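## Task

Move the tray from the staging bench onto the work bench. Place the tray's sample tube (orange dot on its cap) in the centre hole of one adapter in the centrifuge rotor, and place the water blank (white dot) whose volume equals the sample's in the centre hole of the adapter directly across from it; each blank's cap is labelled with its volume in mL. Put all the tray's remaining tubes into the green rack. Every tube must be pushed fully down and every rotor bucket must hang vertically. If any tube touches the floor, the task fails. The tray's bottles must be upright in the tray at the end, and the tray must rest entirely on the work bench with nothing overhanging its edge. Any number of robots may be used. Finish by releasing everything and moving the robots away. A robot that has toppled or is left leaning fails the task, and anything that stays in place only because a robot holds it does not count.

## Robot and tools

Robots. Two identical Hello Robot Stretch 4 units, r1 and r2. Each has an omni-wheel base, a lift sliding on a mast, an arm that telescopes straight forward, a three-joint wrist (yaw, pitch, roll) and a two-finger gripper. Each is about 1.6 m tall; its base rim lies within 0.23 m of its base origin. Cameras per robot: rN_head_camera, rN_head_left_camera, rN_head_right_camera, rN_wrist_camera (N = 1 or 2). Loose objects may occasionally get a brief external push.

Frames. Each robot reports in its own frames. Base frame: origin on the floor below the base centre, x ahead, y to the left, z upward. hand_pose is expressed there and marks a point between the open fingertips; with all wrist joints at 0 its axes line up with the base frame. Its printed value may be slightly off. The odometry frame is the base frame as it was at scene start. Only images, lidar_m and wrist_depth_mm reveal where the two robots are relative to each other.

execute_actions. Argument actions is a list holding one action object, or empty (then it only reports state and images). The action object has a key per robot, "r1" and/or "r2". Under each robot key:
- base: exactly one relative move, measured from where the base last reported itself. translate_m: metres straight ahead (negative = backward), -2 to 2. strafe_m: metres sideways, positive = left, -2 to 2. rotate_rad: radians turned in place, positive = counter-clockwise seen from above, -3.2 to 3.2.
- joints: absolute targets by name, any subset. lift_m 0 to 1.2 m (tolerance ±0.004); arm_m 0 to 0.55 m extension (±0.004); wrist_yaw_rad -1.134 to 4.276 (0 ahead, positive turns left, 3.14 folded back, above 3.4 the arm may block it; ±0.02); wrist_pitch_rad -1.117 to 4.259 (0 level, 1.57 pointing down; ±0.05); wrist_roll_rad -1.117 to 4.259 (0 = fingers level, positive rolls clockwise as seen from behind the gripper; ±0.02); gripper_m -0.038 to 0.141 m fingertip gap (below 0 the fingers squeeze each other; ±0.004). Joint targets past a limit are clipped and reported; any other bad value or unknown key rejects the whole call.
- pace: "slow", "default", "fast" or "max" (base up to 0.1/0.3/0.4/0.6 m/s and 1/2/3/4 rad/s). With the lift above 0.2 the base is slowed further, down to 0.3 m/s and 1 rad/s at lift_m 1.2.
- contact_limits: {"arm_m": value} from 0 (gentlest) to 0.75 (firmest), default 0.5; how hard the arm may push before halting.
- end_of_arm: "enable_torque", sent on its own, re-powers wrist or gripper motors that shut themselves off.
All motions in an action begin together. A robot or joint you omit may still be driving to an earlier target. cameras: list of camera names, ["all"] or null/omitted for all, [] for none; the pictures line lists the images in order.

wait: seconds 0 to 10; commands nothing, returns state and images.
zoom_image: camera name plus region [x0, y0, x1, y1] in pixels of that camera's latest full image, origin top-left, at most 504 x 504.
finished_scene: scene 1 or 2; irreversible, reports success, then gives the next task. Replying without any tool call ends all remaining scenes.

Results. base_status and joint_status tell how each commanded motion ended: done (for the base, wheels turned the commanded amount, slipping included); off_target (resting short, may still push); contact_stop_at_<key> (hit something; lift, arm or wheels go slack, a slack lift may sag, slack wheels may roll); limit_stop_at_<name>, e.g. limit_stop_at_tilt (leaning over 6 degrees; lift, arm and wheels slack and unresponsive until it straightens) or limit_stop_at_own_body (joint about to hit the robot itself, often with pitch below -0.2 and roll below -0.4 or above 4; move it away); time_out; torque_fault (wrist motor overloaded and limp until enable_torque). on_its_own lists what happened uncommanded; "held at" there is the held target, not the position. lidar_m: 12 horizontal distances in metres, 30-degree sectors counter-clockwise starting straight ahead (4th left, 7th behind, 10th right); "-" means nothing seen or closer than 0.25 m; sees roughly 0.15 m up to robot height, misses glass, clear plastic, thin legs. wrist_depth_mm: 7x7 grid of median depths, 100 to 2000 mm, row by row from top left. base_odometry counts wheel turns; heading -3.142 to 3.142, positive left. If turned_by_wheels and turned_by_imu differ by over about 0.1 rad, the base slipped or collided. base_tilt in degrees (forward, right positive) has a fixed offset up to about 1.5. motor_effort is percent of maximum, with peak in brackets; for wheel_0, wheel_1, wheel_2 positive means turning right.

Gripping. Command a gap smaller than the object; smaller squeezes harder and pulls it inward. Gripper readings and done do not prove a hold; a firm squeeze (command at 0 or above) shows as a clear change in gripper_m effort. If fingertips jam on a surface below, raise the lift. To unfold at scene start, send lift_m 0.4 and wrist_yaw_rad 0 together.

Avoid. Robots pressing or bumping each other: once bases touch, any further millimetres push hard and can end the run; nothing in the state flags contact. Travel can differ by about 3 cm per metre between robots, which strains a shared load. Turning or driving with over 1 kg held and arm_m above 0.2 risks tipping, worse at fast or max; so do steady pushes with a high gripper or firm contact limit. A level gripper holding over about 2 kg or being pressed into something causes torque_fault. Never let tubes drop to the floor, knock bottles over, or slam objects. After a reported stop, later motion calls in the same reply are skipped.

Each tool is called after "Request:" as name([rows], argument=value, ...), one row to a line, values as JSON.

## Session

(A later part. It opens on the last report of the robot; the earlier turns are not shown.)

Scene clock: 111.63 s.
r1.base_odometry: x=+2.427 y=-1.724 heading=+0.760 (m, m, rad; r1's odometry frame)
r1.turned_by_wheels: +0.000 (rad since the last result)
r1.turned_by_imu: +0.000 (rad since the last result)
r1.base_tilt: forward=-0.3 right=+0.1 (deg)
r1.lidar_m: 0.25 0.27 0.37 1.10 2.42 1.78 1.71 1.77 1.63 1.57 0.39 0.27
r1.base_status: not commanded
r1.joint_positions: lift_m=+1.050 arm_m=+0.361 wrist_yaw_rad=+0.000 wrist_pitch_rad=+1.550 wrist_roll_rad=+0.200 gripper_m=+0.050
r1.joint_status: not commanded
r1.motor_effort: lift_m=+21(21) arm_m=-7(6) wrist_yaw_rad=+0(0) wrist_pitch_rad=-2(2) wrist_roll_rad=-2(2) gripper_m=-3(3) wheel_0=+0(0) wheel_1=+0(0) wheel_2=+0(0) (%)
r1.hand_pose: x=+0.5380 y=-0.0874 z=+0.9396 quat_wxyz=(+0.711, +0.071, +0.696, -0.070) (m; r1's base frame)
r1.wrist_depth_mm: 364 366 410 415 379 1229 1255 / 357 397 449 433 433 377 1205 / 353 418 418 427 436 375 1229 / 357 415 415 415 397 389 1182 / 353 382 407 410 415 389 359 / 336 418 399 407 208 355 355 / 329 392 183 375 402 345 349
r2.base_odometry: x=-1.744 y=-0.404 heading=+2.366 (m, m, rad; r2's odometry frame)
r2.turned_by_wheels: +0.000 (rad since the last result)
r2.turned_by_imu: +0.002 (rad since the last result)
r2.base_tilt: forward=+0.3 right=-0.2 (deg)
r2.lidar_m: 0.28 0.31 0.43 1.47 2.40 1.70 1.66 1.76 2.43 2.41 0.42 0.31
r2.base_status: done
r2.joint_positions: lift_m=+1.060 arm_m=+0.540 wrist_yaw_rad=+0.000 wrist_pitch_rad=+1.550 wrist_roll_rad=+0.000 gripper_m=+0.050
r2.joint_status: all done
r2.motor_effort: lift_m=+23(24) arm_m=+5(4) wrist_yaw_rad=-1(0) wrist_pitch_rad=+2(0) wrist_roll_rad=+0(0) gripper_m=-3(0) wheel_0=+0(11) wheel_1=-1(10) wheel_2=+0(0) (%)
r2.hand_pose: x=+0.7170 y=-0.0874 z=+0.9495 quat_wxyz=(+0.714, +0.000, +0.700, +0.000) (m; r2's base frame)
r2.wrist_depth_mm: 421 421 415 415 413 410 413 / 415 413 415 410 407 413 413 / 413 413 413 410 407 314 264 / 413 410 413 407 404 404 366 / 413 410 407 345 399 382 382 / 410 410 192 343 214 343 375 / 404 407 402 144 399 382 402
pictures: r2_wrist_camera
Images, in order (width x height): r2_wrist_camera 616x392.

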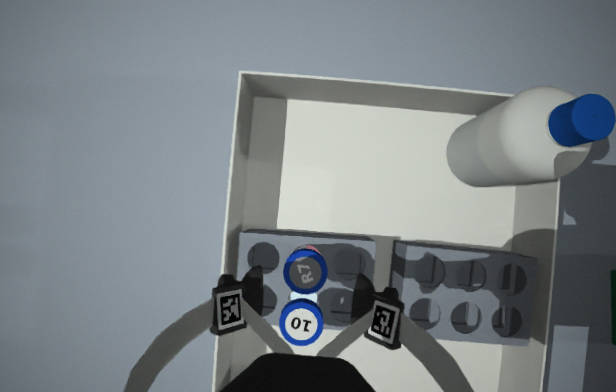

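Request:
execute_actions([
  {"r1":{"base":{"translate_m":-0.2},"joints":{"arm_m":0.0}},"r2":{"base":{"strafe_m":0.005},"joints":{"lift_m":0.978},"pace":"slow"}},
], cameras=["r2_wrist_camera"])

Request:
execute_actions([
  {"r2":{"joints":{"gripper_m":0.01}}},
], cameras=[])

Request:
execute_actions([
  {"r2":{"joints":{"lift_m":1.12}}},
], cameras=["r2_wrist_camera"])

Request:
execute_actions([
  {"r2":{"base":{"strafe_m":-0.375},"joints":{"arm_m":0.524}}},
], cameras=["r2_wrist_camera"])

Scene clock: 115.17 s.
r1.base_odometry: x=+2.282 y=-1.862 heading=+0.759 (m, m, rad; r1's odometry frame)
r1.turned_by_wheels: +0.000 (rad since the last result)
r1.turned_by_imu: +0.001 (rad since the last result)
r1.base_tilt: forward=-0.2 right=+0.0 (deg)
r1.lidar_m: 0.46 0.49 0.70 3.66 2.16 1.57 1.50 1.58 1.64 1.57 1.63 0.48
r1.base_status: done
r1.joint_positions: lift_m=+1.050 arm_m=+0.002 wrist_yaw_rad=+0.000 wrist_pitch_rad=+1.550 wrist_roll_rad=+0.200 gripper_m=+0.050
r1.joint_status: all done
r1.motor_effort: lift_m=+21(21) arm_m=-7(8) wrist_yaw_rad=+0(0) wrist_pitch_rad=-2(2) wrist_roll_rad=-1(1) gripper_m=-2(3) wheel_0=-2(3) wheel_1=-1(7) wheel_2=+0(9) (%)
r1.hand_pose: x=+0.1786 y=-0.0874 z=+0.9396 quat_wxyz=(+0.711, +0.071, +0.696, -0.070) (m; r1's base frame)
r1.wrist_depth_mm: 399 427 480 559 661 1255 1255 / 445 504 603 683 991 1229 1205 / 603 621 798 1182 1182 1205 1229 / 878 991 1138 1160 1160 1182 1229 / 1118 1118 1138 1160 1160 1160 1138 / 1078 1098 931 917 209 1118 1138 / 1078 1078 184 904 1118 1138 1138
r2.base_odometry: x=-1.748 y=-0.407 heading=+2.366 (m, m, rad; r2's odometry frame)
r2.turned_by_wheels: +0.000 (rad since the last result)
r2.turned_by_imu: +0.000 (rad since the last result)
r2.base_tilt: forward=+0.3 right=-0.2 (deg)
r2.lidar_m: 0.28 0.29 0.42 1.47 2.40 1.67 1.65 1.77 2.44 2.42 0.44 0.31
r2.base_status: done
r2.joint_positions: lift_m=+0.978 arm_m=+0.540 wrist_yaw_rad=+0.000 wrist_pitch_rad=+1.550 wrist_roll_rad=+0.000 gripper_m=+0.050
r2.joint_status: all done
r2.motor_effort: lift_m=+15(23) arm_m=+5(5) wrist_yaw_rad=-1(0) wrist_pitch_rad=-1(1) wrist_roll_rad=+0(0) gripper_m=-3(4) wheel_0=-3(6) wheel_1=+3(2) wheel_2=+0(1) (%)
r2.hand_pose: x=+0.7170 y=-0.0874 z=+0.8682 quat_wxyz=(+0.714, +0.000, +0.700, +0.000) (m; r2's base frame)
r2.wrist_depth_mm: 334 334 332 332 330 329 330 / 334 334 330 325 325 303 254 / 332 332 329 327 325 325 237 / 330 330 325 325 324 322 322 / 330 329 296 265 319 324 314 / 329 325 192 204 214 264 262 / 327 327 277 143 294 262 264
pictures: r2_wrist_camera
Images, in order (width x height): r2_wrist_camera 616x392.

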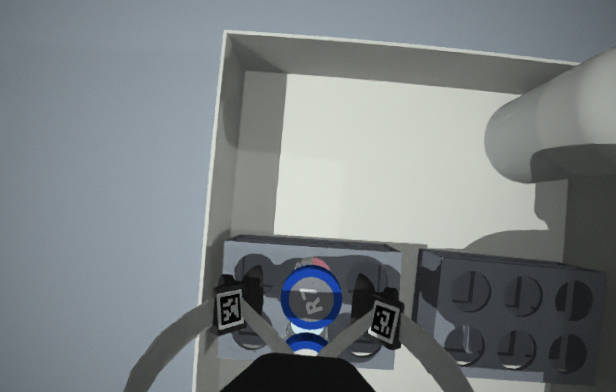

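Scene clock: 116.37 s.
r1.base_odometry: x=+2.282 y=-1.862 heading=+0.759 (m, m, rad; r1's odometry frame)
r1.turned_by_wheels: +0.000 (rad since the last result)
r1.turned_by_imu: +0.000 (rad since the last result)
r1.base_tilt: forward=-0.4 right=+0.1 (deg)
r1.lidar_m: 0.47 0.48 0.70 3.67 2.14 1.58 1.50 1.56 1.62 1.56 1.64 0.48
r1.base_status: not commanded
r1.joint_positions: lift_m=+1.050 arm_m=+0.002 wrist_yaw_rad=+0.000 wrist_pitch_rad=+1.550 wrist_roll_rad=+0.200 gripper_m=+0.050
r1.joint_status: not commanded
r1.motor_effort: lift_m=+21(21) arm_m=-7(7) wrist_yaw_rad=+0(0) wrist_pitch_rad=-2(2) wrist_roll_rad=-1(0) gripper_m=-2(2) wheel_0=-2(2) wheel_1=-1(1) wheel_2=+0(0) (%)
r1.hand_pose: x=+0.1786 y=-0.0874 z=+0.9396 quat_wxyz=(+0.711, +0.071, +0.696, -0.070) (m; r1's base frame)
r1.wrist_depth_mm: 397 427 477 559 654 1255 1229 / 445 500 609 676 991 1205 1205 / 597 621 798 1160 1182 1182 1205 / 878 991 1138 1138 1160 1205 1205 / 1118 1118 1138 1138 1138 1160 1160 / 1078 1118 917 917 208 1138 1160 / 1060 1078 183 904 1098 1118 1118
r2.base_odometry: x=-1.748 y=-0.407 heading=+2.366 (m, m, rad; r2's odometry frame)
r2.turned_by_wheels: +0.000 (rad since the last result)
r2.turned_by_imu: +0.000 (rad since the last result)
r2.base_tilt: forward=+0.3 right=-0.2 (deg)
r2.lidar_m: 0.28 0.29 0.39 1.44 2.37 1.70 1.67 1.76 2.44 2.43 0.42 0.32
r2.base_status: not commanded
r2.joint_positions: lift_m=+0.978 arm_m=+0.540 wrist_yaw_rad=+0.000 wrist_pitch_rad=+1.550 wrist_roll_rad=+0.000 gripper_m=+0.010
r2.joint_status: all done
r2.motor_effort: lift_m=+15(15) arm_m=+5(5) wrist_yaw_rad=+0(1) wrist_pitch_rad=-1(1) wrist_roll_rad=+0(0) gripper_m=-14(15) wheel_0=-3(3) wheel_1=+3(3) wheel_2=+0(0) (%)
r2.hand_pose: x=+0.7170 y=-0.0874 z=+0.8682 quat_wxyz=(+0.714, +0.000, +0.700, +0.000) (m; r2's base frame)
r2.wrist_depth_mm: 336 334 332 330 330 330 329 / 334 334 327 329 327 300 253 / 332 332 329 327 325 325 238 / 330 329 327 324 325 324 322 / 329 327 300 265 319 322 314 / 329 327 186 196 264 264 262 / 327 324 278 152 278 263 263
pictures: none
No camera images: the call's "cameras" was empty. Leave "cameras" out to get every camera's image.

Scene clock: 118.03 s.
r1.base_odometry: x=+2.282 y=-1.862 heading=+0.759 (m, m, rad; r1's odometry frame)
r1.turned_by_wheels: +0.000 (rad since the last result)
r1.turned_by_imu: +0.000 (rad since the last result)
r1.base_tilt: forward=-0.3 right=-0.1 (deg)
r1.lidar_m: 0.46 0.50 0.69 3.69 2.13 1.57 1.50 1.57 1.61 1.56 1.64 0.48
r1.base_status: not commanded
r1.joint_positions: lift_m=+1.050 arm_m=+0.002 wrist_yaw_rad=+0.000 wrist_pitch_rad=+1.550 wrist_roll_rad=+0.200 gripper_m=+0.050
r1.joint_status: not commanded
r1.motor_effort: lift_m=+21(21) arm_m=-7(7) wrist_yaw_rad=+0(1) wrist_pitch_rad=-3(2) wrist_roll_rad=+0(1) gripper_m=-2(2) wheel_0=-2(2) wheel_1=-1(1) wheel_2=+0(0) (%)
r1.hand_pose: x=+0.1786 y=-0.0874 z=+0.9396 quat_wxyz=(+0.711, +0.071, +0.696, -0.070) (m; r1's base frame)
r1.wrist_depth_mm: 397 430 477 559 647 1229 1255 / 445 504 603 691 991 1205 1255 / 597 621 798 1160 1182 1182 1205 / 891 991 1138 1182 1160 1160 1205 / 1078 1098 1118 1138 1138 1160 1160 / 1098 1098 917 917 208 1160 1118 / 1060 1078 183 891 1118 1118 1138
r2.base_odometry: x=-1.748 y=-0.407 heading=+2.366 (m, m, rad; r2's odometry frame)
r2.turned_by_wheels: +0.000 (rad since the last result)
r2.turned_by_imu: +0.000 (rad since the last result)
r2.base_tilt: forward=+0.3 right=-0.2 (deg)
r2.lidar_m: 0.29 0.31 0.44 1.44 2.38 1.66 1.67 1.77 2.40 2.43 0.41 0.30
r2.base_status: not commanded
r2.joint_positions: lift_m=+1.120 arm_m=+0.540 wrist_yaw_rad=+0.000 wrist_pitch_rad=+1.550 wrist_roll_rad=+0.000 gripper_m=+0.010
r2.joint_status: all done
r2.motor_effort: lift_m=+24(27) arm_m=+5(5) wrist_yaw_rad=-1(1) wrist_pitch_rad=+0(1) wrist_roll_rad=+0(0) gripper_m=-15(15) wheel_0=-3(3) wheel_1=+3(3) wheel_2=+0(0) (%)
r2.hand_pose: x=+0.7170 y=-0.0874 z=+1.0094 quat_wxyz=(+0.714, +0.000, +0.700, +0.000) (m; r2's base frame)
r2.wrist_depth_mm: 477 477 477 469 473 473 469 / 477 473 473 473 469 473 469 / 477 473 473 466 469 334 462 / 473 473 473 466 466 427 469 / 469 469 462 407 436 421 462 / 469 462 187 196 399 404 462 / 462 466 462 152 455 433 455
pictures: r2_wrist_camera
Images, in order (width x height): r2_wrist_camera 616x392.

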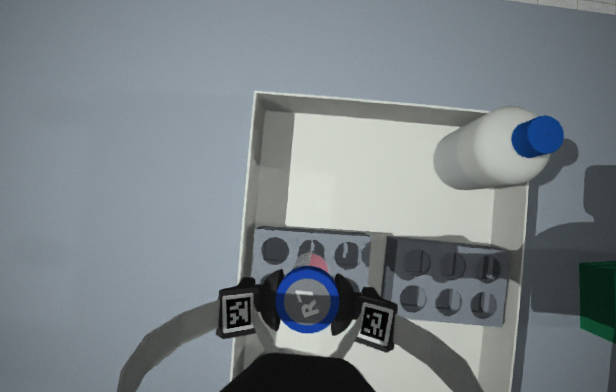

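Scene clock: 120.60 s.
r1.base_odometry: x=+2.282 y=-1.862 heading=+0.759 (m, m, rad; r1's odometry frame)
r1.turned_by_wheels: +0.000 (rad since the last result)
r1.turned_by_imu: +0.000 (rad since the last result)
r1.base_tilt: forward=-0.4 right=-0.1 (deg)
r1.lidar_m: 0.46 0.48 0.69 3.68 2.15 1.57 1.50 1.57 1.63 1.57 1.63 0.46
r1.base_status: not commanded
r1.joint_positions: lift_m=+1.050 arm_m=+0.002 wrist_yaw_rad=+0.000 wrist_pitch_rad=+1.550 wrist_roll_rad=+0.200 gripper_m=+0.050
r1.joint_status: not commanded
r1.motor_effort: lift_m=+21(21) arm_m=-7(7) wrist_yaw_rad=+0(0) wrist_pitch_rad=-2(2) wrist_roll_rad=-1(1) gripper_m=-2(4) wheel_0=-2(2) wheel_1=-1(1) wheel_2=+0(0) (%)
r1.hand_pose: x=+0.1786 y=-0.0874 z=+0.9396 quat_wxyz=(+0.711, +0.071, +0.696, -0.070) (m; r1's base frame)
r1.wrist_depth_mm: 399 430 477 559 647 1229 1229 / 442 504 615 676 1008 1205 1229 / 603 621 798 1160 1182 1205 1229 / 891 991 1138 1160 1160 1205 1182 / 1118 1118 1098 1138 1138 1138 1205 / 1098 1118 931 904 208 1138 1138 / 1078 1078 184 904 1118 1138 1118
r2.base_odometry: x=-1.485 y=-0.139 heading=+2.366 (m, m, rad; r2's odometry frame)
r2.turned_by_wheels: +0.000 (rad since the last result)
r2.turned_by_imu: -0.001 (rad since the last result)
r2.base_tilt: forward=+0.3 right=-0.1 (deg)
r2.lidar_m: 0.27 0.30 0.42 1.44 2.39 1.72 1.67 1.76 2.39 2.06 0.43 0.32
r2.base_status: done
r2.joint_positions: lift_m=+1.120 arm_m=+0.525 wrist_yaw_rad=+0.000 wrist_pitch_rad=+1.550 wrist_roll_rad=+0.000 gripper_m=+0.010
r2.joint_status: all done
r2.motor_effort: lift_m=+23(25) arm_m=-5(1) wrist_yaw_rad=-1(1) wrist_pitch_rad=-2(1) wrist_roll_rad=+0(0) gripper_m=-14(14) wheel_0=-2(7) wheel_1=+2(7) wheel_2=+1(0) (%)
r2.hand_pose: x=+0.7017 y=-0.0874 z=+1.0095 quat_wxyz=(+0.714, +0.000, +0.700, +0.000) (m; r2's base frame)
r2.wrist_depth_mm: 480 477 473 473 473 469 1205 / 469 334 473 469 469 469 1205 / 469 413 473 469 469 466 1205 / 462 473 469 469 466 466 1205 / 433 407 469 442 410 459 1182 / 469 462 187 196 345 462 1205 / 466 462 462 151 459 459 1182
pictures: r2_wrist_camera
Images, in order (width x height): r2_wrist_camera 616x392.

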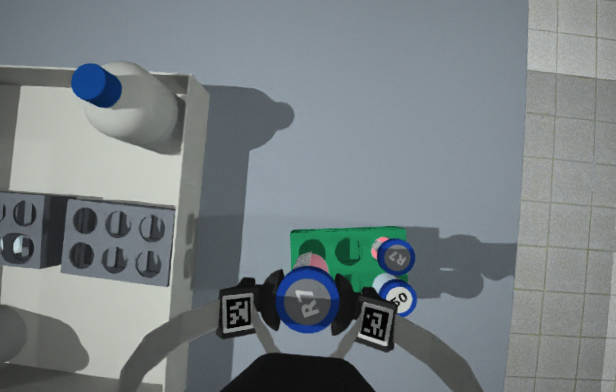

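Request:
execute_actions([
  {"r2":{"joints":{"lift_m":0.98},"pace":"slow"}},
], cameras=["r2_wrist_camera"])

Request:
execute_actions([
  {"r2":{"joints":{"gripper_m":0.046}}},
], cameras=[])

Request:
execute_actions([
  {"r2":{"joints":{"lift_m":1.06}}},
], cameras=["r2_wrist_camera"])

Request:
execute_actions([
  {"r2":{"base":{"strafe_m":0.375},"joints":{"arm_m":0.498,"gripper_m":0.05}}},
], cameras=["r2_wrist_camera"])

Scene clock: 123.10 s.
r1.base_odometry: x=+2.282 y=-1.862 heading=+0.759 (m, m, rad; r1's odometry frame)
r1.turned_by_wheels: +0.000 (rad since the last result)
r1.turned_by_imu: +0.000 (rad since the last result)
r1.base_tilt: forward=-0.3 right=+0.0 (deg)
r1.lidar_m: 0.46 0.49 0.67 3.67 2.13 1.59 1.49 1.57 1.63 1.56 1.63 0.48
r1.base_status: not commanded
r1.joint_positions: lift_m=+1.050 arm_m=+0.002 wrist_yaw_rad=+0.000 wrist_pitch_rad=+1.550 wrist_roll_rad=+0.200 gripper_m=+0.050
r1.joint_status: not commanded
r1.motor_effort: lift_m=+21(21) arm_m=-7(7) wrist_yaw_rad=+0(0) wrist_pitch_rad=-3(3) wrist_roll_rad=-2(1) gripper_m=-4(3) wheel_0=-2(2) wheel_1=-1(1) wheel_2=+0(0) (%)
r1.hand_pose: x=+0.1786 y=-0.0874 z=+0.9396 quat_wxyz=(+0.711, +0.071, +0.696, -0.070) (m; r1's base frame)
r1.wrist_depth_mm: 399 427 480 559 654 1255 1255 / 442 500 609 683 991 1229 1229 / 603 615 809 1182 1182 1205 1205 / 891 1008 1138 1160 1182 1205 1182 / 1078 1118 1138 1138 1138 1160 1182 / 1098 1078 904 917 208 1118 1160 / 1078 1078 183 891 1118 1118 1138
r2.base_odometry: x=-1.485 y=-0.139 heading=+2.366 (m, m, rad; r2's odometry frame)
r2.turned_by_wheels: +0.000 (rad since the last result)
r2.turned_by_imu: +0.000 (rad since the last result)
r2.base_tilt: forward=+0.3 right=-0.3 (deg)
r2.lidar_m: 0.29 0.30 0.42 1.45 2.34 1.71 1.66 1.75 2.42 2.06 0.42 0.30
r2.base_status: not commanded
r2.joint_positions: lift_m=+0.980 arm_m=+0.525 wrist_yaw_rad=+0.000 wrist_pitch_rad=+1.550 wrist_roll_rad=+0.000 gripper_m=+0.010
r2.joint_status: all done
r2.motor_effort: lift_m=+15(23) arm_m=-5(5) wrist_yaw_rad=+0(0) wrist_pitch_rad=+1(0) wrist_roll_rad=+0(0) gripper_m=-14(14) wheel_0=-2(2) wheel_1=+1(1) wheel_2=+1(1) (%)
r2.hand_pose: x=+0.7017 y=-0.0874 z=+0.8701 quat_wxyz=(+0.714, +0.000, +0.700, +0.000) (m; r2's base frame)
r2.wrist_depth_mm: 205 285 334 332 332 332 332 / 222 276 334 332 332 332 329 / 330 306 332 330 329 330 329 / 330 314 330 329 329 327 327 / 271 296 330 270 300 327 325 / 298 301 186 196 210 325 324 / 327 265 327 152 267 324 324
pictures: r2_wrist_camera
Images, in order (width x height): r2_wrist_camera 616x392.

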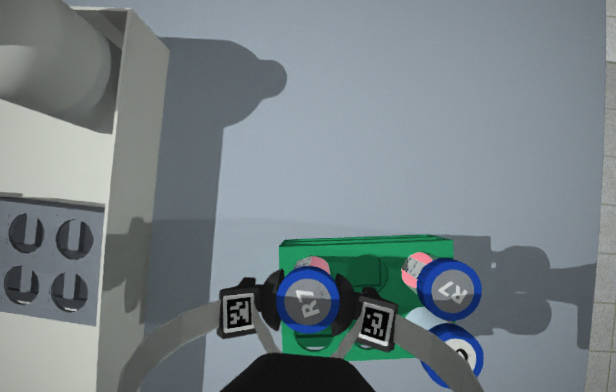

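Scene clock: 124.23 s.
r1.base_odometry: x=+2.282 y=-1.862 heading=+0.759 (m, m, rad; r1's odometry frame)
r1.turned_by_wheels: +0.000 (rad since the last result)
r1.turned_by_imu: +0.000 (rad since the last result)
r1.base_tilt: forward=-0.3 right=-0.1 (deg)
r1.lidar_m: 0.46 0.49 0.68 3.65 2.13 1.57 1.50 1.56 1.61 1.55 1.64 0.48
r1.base_status: not commanded
r1.joint_positions: lift_m=+1.050 arm_m=+0.002 wrist_yaw_rad=+0.000 wrist_pitch_rad=+1.550 wrist_roll_rad=+0.200 gripper_m=+0.050
r1.joint_status: not commanded
r1.motor_effort: lift_m=+21(21) arm_m=-7(7) wrist_yaw_rad=+0(1) wrist_pitch_rad=-2(2) wrist_roll_rad=+0(1) gripper_m=-2(3) wheel_0=-2(2) wheel_1=-1(1) wheel_2=+0(0) (%)
r1.hand_pose: x=+0.1786 y=-0.0874 z=+0.9396 quat_wxyz=(+0.711, +0.071, +0.696, -0.070) (m; r1's base frame)
r1.wrist_depth_mm: 397 427 477 554 654 1255 1255 / 445 504 609 683 1008 1229 1229 / 603 621 798 1182 1182 1182 1182 / 891 991 1160 1138 1160 1182 1205 / 1118 1118 1138 1138 1160 1160 1160 / 1078 1098 917 917 209 1118 1138 / 1078 1078 183 904 1118 1138 1118
r2.base_odometry: x=-1.485 y=-0.139 heading=+2.366 (m, m, rad; r2's odometry frame)
r2.turned_by_wheels: +0.000 (rad since the last result)
r2.turned_by_imu: +0.000 (rad since the last result)
r2.base_tilt: forward=+0.3 right=-0.2 (deg)
r2.lidar_m: 0.28 0.30 0.45 1.45 2.37 1.71 1.66 1.75 2.43 2.06 0.42 0.30
r2.base_status: not commanded
r2.joint_positions: lift_m=+0.980 arm_m=+0.525 wrist_yaw_rad=+0.000 wrist_pitch_rad=+1.550 wrist_roll_rad=+0.000 gripper_m=+0.046
r2.joint_status: all done
r2.motor_effort: lift_m=+15(16) arm_m=-5(5) wrist_yaw_rad=-1(1) wrist_pitch_rad=+1(0) wrist_roll_rad=+0(0) gripper_m=-3(13) wheel_0=-2(2) wheel_1=+2(1) wheel_2=+1(1) (%)
r2.hand_pose: x=+0.7017 y=-0.0874 z=+0.8701 quat_wxyz=(+0.714, +0.000, +0.700, +0.000) (m; r2's base frame)
r2.wrist_depth_mm: 205 285 336 334 334 332 332 / 221 274 334 334 330 332 329 / 332 306 332 332 332 330 329 / 332 314 330 332 329 327 329 / 285 296 329 270 298 327 327 / 297 301 195 208 207 325 324 / 325 266 327 145 267 324 322
pictures: none
No camera images: the call's "cameras" was empty. Leave "cameras" out to get every camera's image.

Scene clock: 125.57 s.
r1.base_odometry: x=+2.282 y=-1.862 heading=+0.759 (m, m, rad; r1's odometry frame)
r1.turned_by_wheels: +0.000 (rad since the last result)
r1.turned_by_imu: +0.000 (rad since the last result)
r1.base_tilt: forward=-0.3 right=-0.2 (deg)
r1.lidar_m: 0.46 0.50 0.67 3.69 2.17 1.59 1.50 1.57 1.61 1.57 1.64 0.49
r1.base_status: not commanded
r1.joint_positions: lift_m=+1.050 arm_m=+0.002 wrist_yaw_rad=+0.000 wrist_pitch_rad=+1.550 wrist_roll_rad=+0.200 gripper_m=+0.050
r1.joint_status: not commanded
r1.motor_effort: lift_m=+21(21) arm_m=-7(7) wrist_yaw_rad=+0(0) wrist_pitch_rad=-1(3) wrist_roll_rad=+0(2) gripper_m=-2(2) wheel_0=-2(2) wheel_1=-1(1) wheel_2=+0(0) (%)
r1.hand_pose: x=+0.1786 y=-0.0874 z=+0.9396 quat_wxyz=(+0.711, +0.071, +0.696, -0.070) (m; r1's base frame)
r1.wrist_depth_mm: 397 427 477 554 654 1255 1255 / 442 504 609 683 991 1229 1229 / 603 621 798 1160 1182 1205 1205 / 891 991 1138 1160 1182 1160 1182 / 1118 1118 1118 1138 1138 1160 1182 / 1098 1098 917 917 208 1138 1138 / 1078 1078 183 904 1118 1118 1138
r2.base_odometry: x=-1.485 y=-0.139 heading=+2.366 (m, m, rad; r2's odometry frame)
r2.turned_by_wheels: +0.000 (rad since the last result)
r2.turned_by_imu: +0.000 (rad since the last result)
r2.base_tilt: forward=+0.3 right=-0.2 (deg)
r2.lidar_m: 0.25 0.32 0.43 1.42 2.38 1.69 1.67 1.74 2.42 2.05 0.43 0.32
r2.base_status: not commanded
r2.joint_positions: lift_m=+1.060 arm_m=+0.525 wrist_yaw_rad=+0.000 wrist_pitch_rad=+1.550 wrist_roll_rad=+0.000 gripper_m=+0.046
r2.joint_status: all done
r2.motor_effort: lift_m=+24(26) arm_m=-5(5) wrist_yaw_rad=-1(1) wrist_pitch_rad=+0(0) wrist_roll_rad=+0(0) gripper_m=-5(5) wheel_0=-2(2) wheel_1=+2(1) wheel_2=+1(1) (%)
r2.hand_pose: x=+0.7017 y=-0.0874 z=+0.9495 quat_wxyz=(+0.714, +0.000, +0.700, +0.000) (m; r2's base frame)
r2.wrist_depth_mm: 345 418 415 415 413 410 1160 / 268 298 415 413 413 410 1138 / 413 362 413 413 407 407 1138 / 407 402 410 410 410 410 1138 / 351 351 407 349 345 404 1138 / 407 384 194 399 215 402 1138 / 404 404 402 145 404 402 1118
pictures: r2_wrist_camera
Images, in order (width x height): r2_wrist_camera 616x392.

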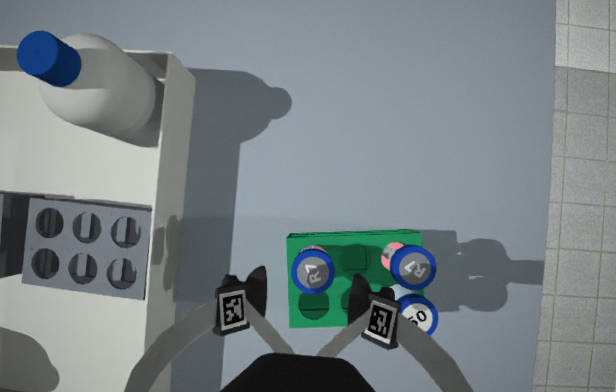

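Scene clock: 128.13 s.
r1.base_odometry: x=+2.282 y=-1.862 heading=+0.759 (m, m, rad; r1's odometry frame)
r1.turned_by_wheels: +0.000 (rad since the last result)
r1.turned_by_imu: +0.000 (rad since the last result)
r1.base_tilt: forward=-0.3 right=+0.2 (deg)
r1.lidar_m: 0.45 0.49 0.68 3.66 2.16 1.57 1.51 1.57 1.62 1.57 1.64 0.47
r1.base_status: not commanded
r1.joint_positions: lift_m=+1.050 arm_m=+0.002 wrist_yaw_rad=+0.000 wrist_pitch_rad=+1.550 wrist_roll_rad=+0.200 gripper_m=+0.050
r1.joint_status: not commanded
r1.motor_effort: lift_m=+21(21) arm_m=-7(7) wrist_yaw_rad=+0(0) wrist_pitch_rad=-2(3) wrist_roll_rad=+0(1) gripper_m=-2(2) wheel_0=-2(2) wheel_1=-1(1) wheel_2=+0(0) (%)
r1.hand_pose: x=+0.1786 y=-0.0874 z=+0.9396 quat_wxyz=(+0.711, +0.071, +0.696, -0.070) (m; r1's base frame)
r1.wrist_depth_mm: 399 430 480 559 654 1229 1255 / 442 500 609 683 1008 1229 1255 / 603 621 798 1160 1182 1182 1229 / 891 1008 1138 1160 1160 1160 1182 / 1118 1118 1118 1138 1160 1182 1182 / 1098 1098 917 917 209 1138 1160 / 1060 1078 183 904 1098 1118 1138
r2.base_odometry: x=-1.748 y=-0.407 heading=+2.366 (m, m, rad; r2's odometry frame)
r2.turned_by_wheels: +0.000 (rad since the last result)
r2.turned_by_imu: +0.002 (rad since the last result)
r2.base_tilt: forward=+0.3 right=-0.2 (deg)
r2.lidar_m: 0.26 0.30 0.44 1.45 2.38 1.69 1.67 1.75 2.42 2.41 0.44 0.31
r2.base_status: done
r2.joint_positions: lift_m=+1.060 arm_m=+0.499 wrist_yaw_rad=+0.000 wrist_pitch_rad=+1.550 wrist_roll_rad=+0.000 gripper_m=+0.050
r2.joint_status: all done
r2.motor_effort: lift_m=+23(24) arm_m=-5(4) wrist_yaw_rad=-1(1) wrist_pitch_rad=+1(1) wrist_roll_rad=+0(1) gripper_m=-4(1) wheel_0=-1(7) wheel_1=+1(8) wheel_2=+0(1) (%)
r2.hand_pose: x=+0.6757 y=-0.0874 z=+0.9495 quat_wxyz=(+0.714, +0.000, +0.700, +0.000) (m; r2's base frame)
r2.wrist_depth_mm: 421 418 418 413 413 413 410 / 415 415 413 413 404 355 265 / 418 413 413 407 407 402 349 / 410 410 410 402 407 404 353 / 413 410 410 345 397 366 343 / 410 407 191 402 213 399 377 / 410 402 387 143 397 399 375
pictures: r2_wrist_camera
Images, in order (width x height): r2_wrist_camera 616x392.

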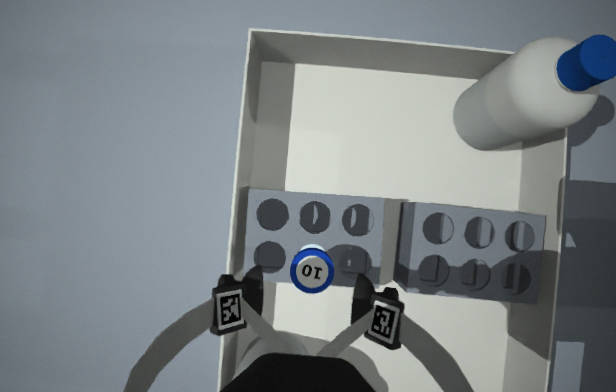

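Request:
execute_actions([
  {"r2":{"joints":{"lift_m":0.978},"pace":"slow"}},
], cameras=[])

Request:
execute_actions([
  {"r2":{"joints":{"gripper_m":0.01}}},
], cameras=[])

Request:
execute_actions([
  {"r2":{"joints":{"lift_m":1.12}}},
], cameras=[])

Request:
execute_actions([
  {"r2":{"base":{"strafe_m":-0.381},"joints":{"arm_m":0.483}}},
], cameras=["r2_wrist_camera","r1_head_left_camera"])

Request:
zoom_image(camera="r1_head_left_camera", region=[0,220,200,420])

Scene clock: 130.57 s.
r1.base_odometry: x=+2.282 y=-1.862 heading=+0.759 (m, m, rad; r1's odometry frame)
r1.turned_by_wheels: +0.000 (rad since the last result)
r1.turned_by_imu: +0.000 (rad since the last result)
r1.base_tilt: forward=-0.2 right=+0.0 (deg)
r1.lidar_m: 0.46 0.50 0.69 3.69 2.14 1.59 1.51 1.58 1.61 1.57 1.64 0.48
r1.base_status: not commanded
r1.joint_positions: lift_m=+1.050 arm_m=+0.002 wrist_yaw_rad=+0.000 wrist_pitch_rad=+1.550 wrist_roll_rad=+0.200 gripper_m=+0.050
r1.joint_status: not commanded
r1.motor_effort: lift_m=+21(21) arm_m=-7(7) wrist_yaw_rad=+0(0) wrist_pitch_rad=-2(2) wrist_roll_rad=-1(1) gripper_m=-4(3) wheel_0=-2(2) wheel_1=-2(1) wheel_2=+0(0) (%)
r1.hand_pose: x=+0.1786 y=-0.0874 z=+0.9396 quat_wxyz=(+0.711, +0.071, +0.696, -0.070) (m; r1's base frame)
r1.wrist_depth_mm: 397 427 477 564 654 1255 1255 / 445 500 615 683 1008 1205 1229 / 603 621 798 1160 1182 1205 1205 / 891 991 1138 1160 1138 1182 1182 / 1098 1118 1118 1138 1160 1160 1160 / 1078 1098 917 917 208 1138 1160 / 1060 1078 183 891 1118 1118 1138
r2.base_odometry: x=-1.748 y=-0.407 heading=+2.366 (m, m, rad; r2's odometry frame)
r2.turned_by_wheels: +0.000 (rad since the last result)
r2.turned_by_imu: +0.000 (rad since the last result)
r2.base_tilt: forward=+0.4 right=-0.2 (deg)
r2.lidar_m: 0.28 0.31 0.42 1.45 2.40 1.71 1.64 1.75 2.43 2.42 0.44 0.31
r2.base_status: not commanded
r2.joint_positions: lift_m=+0.978 arm_m=+0.499 wrist_yaw_rad=+0.000 wrist_pitch_rad=+1.550 wrist_roll_rad=+0.000 gripper_m=+0.050
r2.joint_status: all done
r2.motor_effort: lift_m=+15(21) arm_m=-5(5) wrist_yaw_rad=-1(1) wrist_pitch_rad=+0(1) wrist_roll_rad=+1(1) gripper_m=-3(3) wheel_0=-1(1) wheel_1=+1(1) wheel_2=+0(0) (%)
r2.hand_pose: x=+0.6757 y=-0.0874 z=+0.8682 quat_wxyz=(+0.714, +0.000, +0.700, +0.000) (m; r2's base frame)
r2.wrist_depth_mm: 334 334 332 324 314 300 256 / 332 332 329 329 327 327 244 / 334 332 329 329 327 325 322 / 332 332 315 320 324 325 324 / 329 329 296 266 297 265 263 / 327 327 191 204 214 293 290 / 329 327 322 143 320 320 314
pictures: none
No camera images: the call's "cameras" was empty. Leave "cameras" out to get every camera's image.

Scene clock: 131.77 s.
r1.base_odometry: x=+2.282 y=-1.862 heading=+0.759 (m, m, rad; r1's odometry frame)
r1.turned_by_wheels: +0.000 (rad since the last result)
r1.turned_by_imu: +0.000 (rad since the last result)
r1.base_tilt: forward=-0.3 right=+0.0 (deg)
r1.lidar_m: 0.44 0.48 0.69 3.67 2.13 1.58 1.52 1.58 1.64 1.57 1.63 0.46
r1.base_status: not commanded
r1.joint_positions: lift_m=+1.050 arm_m=+0.002 wrist_yaw_rad=+0.000 wrist_pitch_rad=+1.550 wrist_roll_rad=+0.200 gripper_m=+0.050
r1.joint_status: not commanded
r1.motor_effort: lift_m=+21(21) arm_m=-7(6) wrist_yaw_rad=+0(0) wrist_pitch_rad=-1(2) wrist_roll_rad=+0(1) gripper_m=-2(3) wheel_0=-2(2) wheel_1=-1(1) wheel_2=+0(0) (%)
r1.hand_pose: x=+0.1786 y=-0.0874 z=+0.9396 quat_wxyz=(+0.711, +0.071, +0.696, -0.070) (m; r1's base frame)
r1.wrist_depth_mm: 399 427 480 559 654 1255 1255 / 445 504 609 683 991 1229 1229 / 603 621 809 1160 1182 1205 1205 / 878 991 1160 1138 1182 1182 1205 / 1098 1118 1118 1138 1138 1160 1182 / 1078 1118 917 904 209 1118 1138 / 1060 1078 184 891 1118 1118 1138
r2.base_odometry: x=-1.748 y=-0.407 heading=+2.366 (m, m, rad; r2's odometry frame)
r2.turned_by_wheels: +0.000 (rad since the last result)
r2.turned_by_imu: +0.000 (rad since the last result)
r2.base_tilt: forward=+0.3 right=-0.2 (deg)
r2.lidar_m: 0.29 0.29 0.43 1.45 2.38 1.71 1.67 1.76 2.40 2.38 0.45 0.32
r2.base_status: not commanded
r2.joint_positions: lift_m=+0.978 arm_m=+0.499 wrist_yaw_rad=+0.000 wrist_pitch_rad=+1.550 wrist_roll_rad=+0.000 gripper_m=+0.010
r2.joint_status: all done
r2.motor_effort: lift_m=+15(16) arm_m=-5(5) wrist_yaw_rad=-1(1) wrist_pitch_rad=+0(1) wrist_roll_rad=+0(0) gripper_m=-12(15) wheel_0=-1(1) wheel_1=+1(1) wheel_2=+0(0) (%)
r2.hand_pose: x=+0.6757 y=-0.0874 z=+0.8682 quat_wxyz=(+0.714, +0.000, +0.700, +0.000) (m; r2's base frame)
r2.wrist_depth_mm: 336 332 332 324 312 301 255 / 332 332 329 329 327 327 245 / 334 332 327 330 325 327 322 / 330 330 315 319 324 324 322 / 329 330 296 265 298 264 263 / 329 327 186 196 264 291 289 / 327 325 320 152 320 319 317
pictures: none
No camera images: the call's "cameras" was empty. Leave "cameras" out to get every camera's image.

Scene clock: 133.43 s.
r1.base_odometry: x=+2.282 y=-1.862 heading=+0.759 (m, m, rad; r1's odometry frame)
r1.turned_by_wheels: +0.000 (rad since the last result)
r1.turned_by_imu: +0.000 (rad since the last result)
r1.base_tilt: forward=-0.3 right=+0.1 (deg)
r1.lidar_m: 0.45 0.48 0.66 3.67 2.15 1.58 1.51 1.58 1.64 1.56 1.64 0.48
r1.base_status: not commanded
r1.joint_positions: lift_m=+1.050 arm_m=+0.002 wrist_yaw_rad=+0.000 wrist_pitch_rad=+1.550 wrist_roll_rad=+0.200 gripper_m=+0.050
r1.joint_status: not commanded
r1.motor_effort: lift_m=+21(21) arm_m=-7(7) wrist_yaw_rad=+0(0) wrist_pitch_rad=-2(2) wrist_roll_rad=-2(1) gripper_m=-3(2) wheel_0=-2(2) wheel_1=-1(1) wheel_2=+0(0) (%)
r1.hand_pose: x=+0.1786 y=-0.0874 z=+0.9396 quat_wxyz=(+0.711, +0.071, +0.696, -0.070) (m; r1's base frame)
r1.wrist_depth_mm: 399 430 477 554 661 1229 1229 / 445 500 603 676 1008 1229 1229 / 597 621 809 1160 1182 1205 1205 / 878 991 1138 1160 1160 1160 1205 / 1118 1118 1118 1138 1138 1138 1160 / 1098 1098 931 917 208 1138 1160 / 1078 1078 184 904 1118 1118 1138
r2.base_odometry: x=-1.748 y=-0.407 heading=+2.366 (m, m, rad; r2's odometry frame)
r2.turned_by_wheels: +0.000 (rad since the last result)
r2.turned_by_imu: +0.000 (rad since the last result)
r2.base_tilt: forward=+0.2 right=-0.1 (deg)
r2.lidar_m: 0.29 0.28 0.44 1.45 2.38 1.71 1.66 1.75 2.43 2.42 0.43 0.30
r2.base_status: not commanded
r2.joint_positions: lift_m=+1.120 arm_m=+0.499 wrist_yaw_rad=+0.000 wrist_pitch_rad=+1.550 wrist_roll_rad=+0.000 gripper_m=+0.010
r2.joint_status: all done
r2.motor_effort: lift_m=+24(25) arm_m=-5(5) wrist_yaw_rad=+0(1) wrist_pitch_rad=+2(0) wrist_roll_rad=-1(1) gripper_m=-14(13) wheel_0=-1(1) wheel_1=+1(0) wheel_2=+0(0) (%)
r2.hand_pose: x=+0.6757 y=-0.0874 z=+1.0094 quat_wxyz=(+0.714, +0.000, +0.700, +0.000) (m; r2's base frame)
r2.wrist_depth_mm: 480 477 480 473 473 473 469 / 473 477 469 469 469 384 324 / 473 473 469 469 466 404 466 / 477 469 469 466 466 455 466 / 473 469 466 404 413 404 462 / 466 469 186 196 462 459 459 / 466 466 462 151 455 433 455
pictures: none
No camera images: the call's "cameras" was empty. Leave "cameras" out to get every camera's image.

Scene clock: 136.03 s.
r1.base_odometry: x=+2.282 y=-1.862 heading=+0.759 (m, m, rad; r1's odometry frame)
r1.turned_by_wheels: +0.000 (rad since the last result)
r1.turned_by_imu: +0.000 (rad since the last result)
r1.base_tilt: forward=-0.2 right=+0.0 (deg)
r1.lidar_m: 0.47 0.47 0.70 3.68 2.14 1.58 1.50 1.57 1.64 1.56 1.63 0.48
r1.base_status: not commanded
r1.joint_positions: lift_m=+1.050 arm_m=+0.002 wrist_yaw_rad=+0.000 wrist_pitch_rad=+1.550 wrist_roll_rad=+0.200 gripper_m=+0.050
r1.joint_status: not commanded
r1.motor_effort: lift_m=+21(21) arm_m=-7(7) wrist_yaw_rad=+0(0) wrist_pitch_rad=-3(2) wrist_roll_rad=-1(1) gripper_m=-3(3) wheel_0=-2(2) wheel_1=-1(1) wheel_2=+0(0) (%)
r1.hand_pose: x=+0.1786 y=-0.0874 z=+0.9396 quat_wxyz=(+0.711, +0.071, +0.696, -0.070) (m; r1's base frame)
r1.wrist_depth_mm: 397 430 477 559 661 1229 1255 / 442 504 609 683 991 1205 1229 / 603 621 809 1160 1205 1205 1205 / 891 991 1138 1138 1160 1182 1160 / 1118 1098 1138 1160 1160 1160 1138 / 1078 1098 931 917 208 1138 1160 / 1060 1098 184 904 1118 1118 1138
r2.base_odometry: x=-1.481 y=-0.135 heading=+2.366 (m, m, rad; r2's odometry frame)
r2.turned_by_wheels: +0.000 (rad since the last result)
r2.turned_by_imu: -0.001 (rad since the last result)
r2.base_tilt: forward=+0.4 right=-0.2 (deg)
r2.lidar_m: 0.26 0.30 0.45 1.44 2.39 1.70 1.66 1.74 2.41 2.05 0.43 0.31
r2.base_status: done
r2.joint_positions: lift_m=+1.120 arm_m=+0.484 wrist_yaw_rad=+0.000 wrist_pitch_rad=+1.550 wrist_roll_rad=+0.000 gripper_m=+0.010
r2.joint_status: all done
r2.motor_effort: lift_m=+23(24) arm_m=-5(4) wrist_yaw_rad=-1(1) wrist_pitch_rad=-2(1) wrist_roll_rad=+0(0) gripper_m=-16(13) wheel_0=+0(8) wheel_1=-1(7) wheel_2=+1(1) (%)
r2.hand_pose: x=+0.6607 y=-0.0874 z=+1.0095 quat_wxyz=(+0.714, +0.000, +0.700, +0.000) (m; r2's base frame)
r2.wrist_depth_mm: 452 338 477 473 477 473 1205 / 473 355 473 477 469 473 1205 / 473 473 473 469 473 466 1205 / 433 413 466 469 466 466 1205 / 466 466 466 407 439 466 1205 / 462 469 186 196 459 459 1205 / 442 399 462 151 459 462 1182
pictures: r1_head_left_camera, r2_wrist_camera
Images, in order (width x height): r1_head_left_camera 420x672, r2_wrist_camera 616x392.

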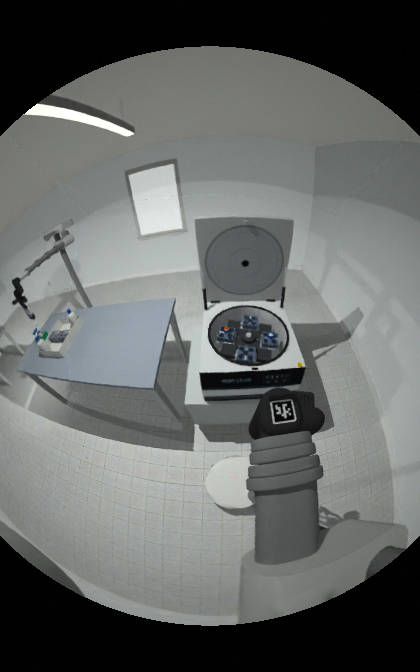

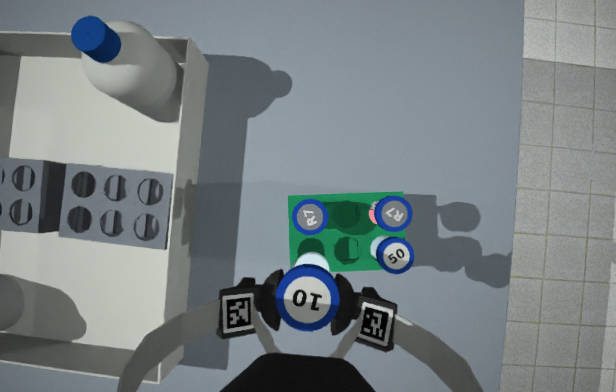

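Region (0, 220, 200, 420) of r1_head_left_camera's 420x672 image, scaled by 2.520, with more detail than that image has.

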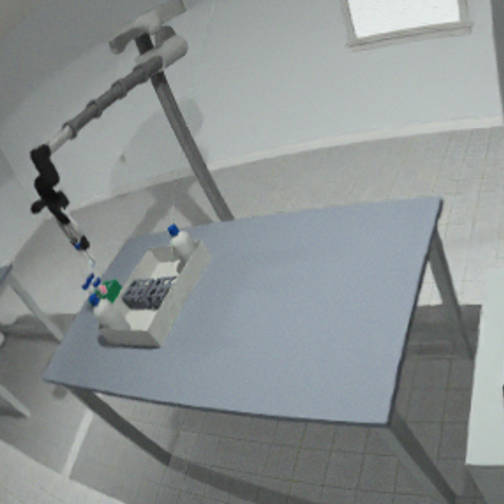

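Request:
execute_actions([
  {"r2":{"joints":{"lift_m":0.98},"pace":"slow"}},
], cameras=[])

Request:
execute_actions([
  {"r2":{"joints":{"gripper_m":0.046}}},
], cameras=[])

Request:
execute_actions([
  {"r2":{"joints":{"lift_m":1.06}}},
], cameras=[])

Request:
execute_actions([
  {"r2":{"base":{"translate_m":-0.2},"joints":{"arm_m":0.0,"wrist_pitch_rad":0.7},"pace":"fast"}},
], cameras=["r2_wrist_camera"])

Scene clock: 138.70 s.
r1.base_odometry: x=+2.282 y=-1.862 heading=+0.759 (m, m, rad; r1's odometry frame)
r1.turned_by_wheels: +0.000 (rad since the last result)
r1.turned_by_imu: +0.000 (rad since the last result)
r1.base_tilt: forward=-0.4 right=+0.0 (deg)
r1.lidar_m: 0.46 0.49 0.67 3.66 2.14 1.58 1.50 1.58 1.63 1.57 1.64 0.48
r1.base_status: not commanded
r1.joint_positions: lift_m=+1.050 arm_m=+0.002 wrist_yaw_rad=+0.000 wrist_pitch_rad=+1.550 wrist_roll_rad=+0.200 gripper_m=+0.050
r1.joint_status: not commanded
r1.motor_effort: lift_m=+21(21) arm_m=-7(7) wrist_yaw_rad=+0(0) wrist_pitch_rad=-2(2) wrist_roll_rad=-1(0) gripper_m=-2(3) wheel_0=-2(2) wheel_1=-1(1) wheel_2=+0(0) (%)
r1.hand_pose: x=+0.1786 y=-0.0874 z=+0.9396 quat_wxyz=(+0.711, +0.071, +0.696, -0.070) (m; r1's base frame)
r1.wrist_depth_mm: 399 427 473 559 654 1255 1255 / 449 504 609 683 991 1229 1229 / 603 621 809 1182 1182 1182 1205 / 891 991 1138 1138 1160 1182 1205 / 1098 1098 1138 1138 1138 1160 1160 / 1078 1098 931 917 208 1138 1138 / 1060 1098 184 891 1098 1118 1138
r2.base_odometry: x=-1.481 y=-0.135 heading=+2.366 (m, m, rad; r2's odometry frame)
r2.turned_by_wheels: +0.000 (rad since the last result)
r2.turned_by_imu: +0.000 (rad since the last result)
r2.base_tilt: forward=+0.3 right=-0.2 (deg)
r2.lidar_m: 0.27 0.30 0.43 1.48 2.37 1.73 1.67 1.76 2.41 2.04 0.43 0.31
r2.base_status: not commanded
r2.joint_positions: lift_m=+0.980 arm_m=+0.484 wrist_yaw_rad=+0.000 wrist_pitch_rad=+1.550 wrist_roll_rad=+0.000 gripper_m=+0.010
r2.joint_status: all done
r2.motor_effort: lift_m=+16(23) arm_m=-5(5) wrist_yaw_rad=+0(1) wrist_pitch_rad=-1(2) wrist_roll_rad=+1(0) gripper_m=-14(14) wheel_0=+0(0) wheel_1=-1(1) wheel_2=+1(1) (%)
r2.hand_pose: x=+0.6607 y=-0.0874 z=+0.8701 quat_wxyz=(+0.714, +0.000, +0.700, +0.000) (m; r2's base frame)
r2.wrist_depth_mm: 233 276 336 334 332 332 332 / 332 306 334 334 332 330 330 / 332 314 334 332 330 330 329 / 286 301 330 324 298 329 327 / 301 307 329 268 268 327 325 / 329 312 186 196 210 325 325 / 325 258 327 152 325 324 325
pictures: none
No camera images: the call's "cameras" was empty. Leave "cameras" out to get every camera's image.

Scene clock: 139.83 s.
r1.base_odometry: x=+2.282 y=-1.862 heading=+0.759 (m, m, rad; r1's odometry frame)
r1.turned_by_wheels: +0.000 (rad since the last result)
r1.turned_by_imu: +0.000 (rad since the last result)
r1.base_tilt: forward=-0.3 right=-0.1 (deg)
r1.lidar_m: 0.47 0.49 0.67 3.68 2.15 1.57 1.50 1.56 1.61 1.56 1.62 0.46
r1.base_status: not commanded
r1.joint_positions: lift_m=+1.050 arm_m=+0.002 wrist_yaw_rad=+0.000 wrist_pitch_rad=+1.550 wrist_roll_rad=+0.200 gripper_m=+0.050
r1.joint_status: not commanded
r1.motor_effort: lift_m=+21(21) arm_m=-7(7) wrist_yaw_rad=+0(0) wrist_pitch_rad=-2(2) wrist_roll_rad=+0(1) gripper_m=-3(2) wheel_0=-2(2) wheel_1=-1(1) wheel_2=+0(0) (%)
r1.hand_pose: x=+0.1786 y=-0.0874 z=+0.9396 quat_wxyz=(+0.711, +0.071, +0.696, -0.070) (m; r1's base frame)
r1.wrist_depth_mm: 397 427 480 559 654 1255 1229 / 445 504 615 683 1008 1229 1205 / 603 615 798 1160 1182 1205 1205 / 891 991 1138 1182 1160 1160 1182 / 1118 1118 1118 1138 1138 1160 1182 / 1098 1078 917 931 209 1138 1160 / 1060 1078 184 904 1098 1118 1118
r2.base_odometry: x=-1.481 y=-0.135 heading=+2.366 (m, m, rad; r2's odometry frame)
r2.turned_by_wheels: +0.000 (rad since the last result)
r2.turned_by_imu: +0.000 (rad since the last result)
r2.base_tilt: forward=+0.3 right=-0.1 (deg)
r2.lidar_m: 0.27 0.31 0.41 1.43 2.39 1.69 1.67 1.73 2.43 2.06 0.42 0.31
r2.base_status: not commanded
r2.joint_positions: lift_m=+0.980 arm_m=+0.484 wrist_yaw_rad=+0.000 wrist_pitch_rad=+1.550 wrist_roll_rad=+0.000 gripper_m=+0.046
r2.joint_status: all done
r2.motor_effort: lift_m=+16(16) arm_m=-5(5) wrist_yaw_rad=+0(1) wrist_pitch_rad=+0(0) wrist_roll_rad=+0(0) gripper_m=-3(16) wheel_0=+0(0) wheel_1=-1(0) wheel_2=+1(0) (%)
r2.hand_pose: x=+0.6607 y=-0.0874 z=+0.8701 quat_wxyz=(+0.714, +0.000, +0.700, +0.000) (m; r2's base frame)
r2.wrist_depth_mm: 233 277 336 332 332 332 332 / 336 306 334 334 334 330 332 / 330 314 332 332 332 329 329 / 287 301 329 325 301 329 329 / 301 309 330 270 268 327 325 / 325 314 194 208 208 325 325 / 327 277 327 145 324 324 324
pictures: none
No camera images: the call's "cameras" was empty. Leave "cameras" out to get every camera's image.

Scene clock: 141.17 s.
r1.base_odometry: x=+2.282 y=-1.862 heading=+0.759 (m, m, rad; r1's odometry frame)
r1.turned_by_wheels: +0.000 (rad since the last result)
r1.turned_by_imu: +0.000 (rad since the last result)
r1.base_tilt: forward=-0.5 right=+0.1 (deg)
r1.lidar_m: 0.47 0.49 0.68 3.67 2.13 1.58 1.50 1.55 1.62 1.56 1.66 0.48
r1.base_status: not commanded
r1.joint_positions: lift_m=+1.050 arm_m=+0.002 wrist_yaw_rad=+0.000 wrist_pitch_rad=+1.550 wrist_roll_rad=+0.200 gripper_m=+0.050
r1.joint_status: not commanded
r1.motor_effort: lift_m=+21(21) arm_m=-7(6) wrist_yaw_rad=+0(0) wrist_pitch_rad=-3(2) wrist_roll_rad=+0(0) gripper_m=-1(3) wheel_0=-2(2) wheel_1=-1(1) wheel_2=+0(0) (%)
r1.hand_pose: x=+0.1786 y=-0.0874 z=+0.9396 quat_wxyz=(+0.711, +0.071, +0.696, -0.070) (m; r1's base frame)
r1.wrist_depth_mm: 399 427 477 554 654 1255 1255 / 445 504 609 683 991 1229 1229 / 603 621 798 1160 1182 1182 1229 / 891 991 1138 1160 1160 1205 1182 / 1098 1118 1138 1138 1160 1160 1182 / 1078 1098 931 917 208 1160 1160 / 1078 1078 183 904 1118 1118 1118
r2.base_odometry: x=-1.481 y=-0.135 heading=+2.366 (m, m, rad; r2's odometry frame)
r2.turned_by_wheels: +0.000 (rad since the last result)
r2.turned_by_imu: +0.000 (rad since the last result)
r2.base_tilt: forward=+0.3 right=-0.2 (deg)
r2.lidar_m: 0.27 0.30 0.43 1.43 2.39 1.71 1.66 1.76 2.40 2.06 0.42 0.31
r2.base_status: not commanded
r2.joint_positions: lift_m=+1.060 arm_m=+0.484 wrist_yaw_rad=+0.000 wrist_pitch_rad=+1.550 wrist_roll_rad=+0.000 gripper_m=+0.046
r2.joint_status: all done
r2.motor_effort: lift_m=+24(26) arm_m=-5(5) wrist_yaw_rad=-1(1) wrist_pitch_rad=-2(1) wrist_roll_rad=+0(0) gripper_m=-4(2) wheel_0=+0(0) wheel_1=-1(1) wheel_2=+1(1) (%)
r2.hand_pose: x=+0.6607 y=-0.0874 z=+0.9495 quat_wxyz=(+0.714, +0.000, +0.700, +0.000) (m; r2's base frame)
r2.wrist_depth_mm: 271 298 415 413 410 413 1160 / 413 349 415 413 413 410 1138 / 413 410 413 410 407 407 1138 / 370 349 410 407 402 410 1160 / 407 379 410 347 347 404 1138 / 407 407 194 407 215 402 1138 / 404 402 407 145 402 402 1118
pictures: none
No camera images: the call's "cameras" was empty. Leave "cameras" out to get every camera's image.

Scene clock: 143.23 s.
r1.base_odometry: x=+2.282 y=-1.862 heading=+0.759 (m, m, rad; r1's odometry frame)
r1.turned_by_wheels: +0.000 (rad since the last result)
r1.turned_by_imu: +0.000 (rad since the last result)
r1.base_tilt: forward=-0.4 right=-0.2 (deg)
r1.lidar_m: 0.46 0.49 0.69 3.68 2.15 1.58 1.50 1.57 1.63 1.57 1.65 0.48
r1.base_status: not commanded
r1.joint_positions: lift_m=+1.050 arm_m=+0.002 wrist_yaw_rad=+0.000 wrist_pitch_rad=+1.550 wrist_roll_rad=+0.200 gripper_m=+0.050
r1.joint_status: not commanded
r1.motor_effort: lift_m=+21(21) arm_m=-7(6) wrist_yaw_rad=+0(0) wrist_pitch_rad=-2(2) wrist_roll_rad=-3(0) gripper_m=-3(4) wheel_0=-2(2) wheel_1=-1(2) wheel_2=+0(0) (%)
r1.hand_pose: x=+0.1786 y=-0.0874 z=+0.9396 quat_wxyz=(+0.711, +0.071, +0.696, -0.070) (m; r1's base frame)
r1.wrist_depth_mm: 397 427 477 559 654 1229 1229 / 442 504 609 683 991 1229 1229 / 603 621 809 1160 1182 1205 1229 / 891 991 1160 1160 1160 1182 1205 / 1098 1098 1138 1138 1160 1160 1160 / 1078 1098 917 917 208 1118 1138 / 1078 1078 183 891 1098 1098 1138
r2.base_odometry: x=-1.338 y=-0.275 heading=+2.366 (m, m, rad; r2's odometry frame)
r2.turned_by_wheels: +0.000 (rad since the last result)
r2.turned_by_imu: +0.002 (rad since the last result)
r2.base_tilt: forward=+0.2 right=-0.2 (deg)
r2.lidar_m: 0.46 0.52 0.73 3.17 2.10 1.51 1.46 1.53 2.14 2.08 2.07 0.50
r2.base_status: done
r2.joint_positions: lift_m=+1.060 arm_m=+0.001 wrist_yaw_rad=+0.000 wrist_pitch_rad=+0.702 wrist_roll_rad=+0.000 gripper_m=+0.046
r2.joint_status: all done
r2.motor_effort: lift_m=+23(24) arm_m=-5(9) wrist_yaw_rad=+0(2) wrist_pitch_rad=-7(13) wrist_roll_rad=+0(1) gripper_m=-4(4) wheel_0=+1(4) wheel_1=+0(3) wheel_2=-1(10) (%)
r2.hand_pose: x=+0.3920 y=-0.0875 z=+1.0516 quat_wxyz=(+0.939, +0.000, +0.344, +0.000) (m; r2's base frame)
r2.wrist_depth_mm: - - - - - - - / - - - - - - - / 820 759 842 904 904 - - / 654 640 723 732 750 1921 - / 603 609 609 621 634 1576 1661 / 521 525 195 539 215 1308 1397 / 1182 1205 1205 144 492 508 1255
pictures: r2_wrist_camera
Images, in order (width x height): r2_wrist_camera 616x392.

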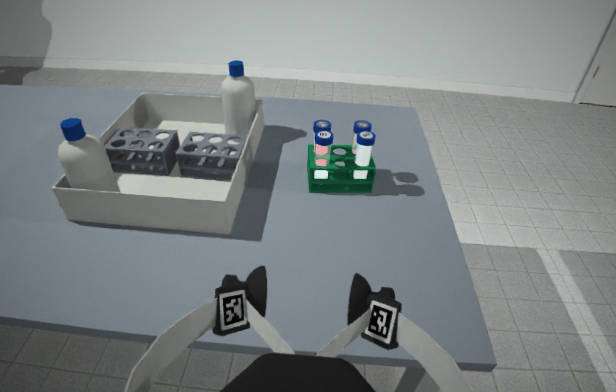

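Request:
finished_scene(scene=2)

The scene is finished: the task was done.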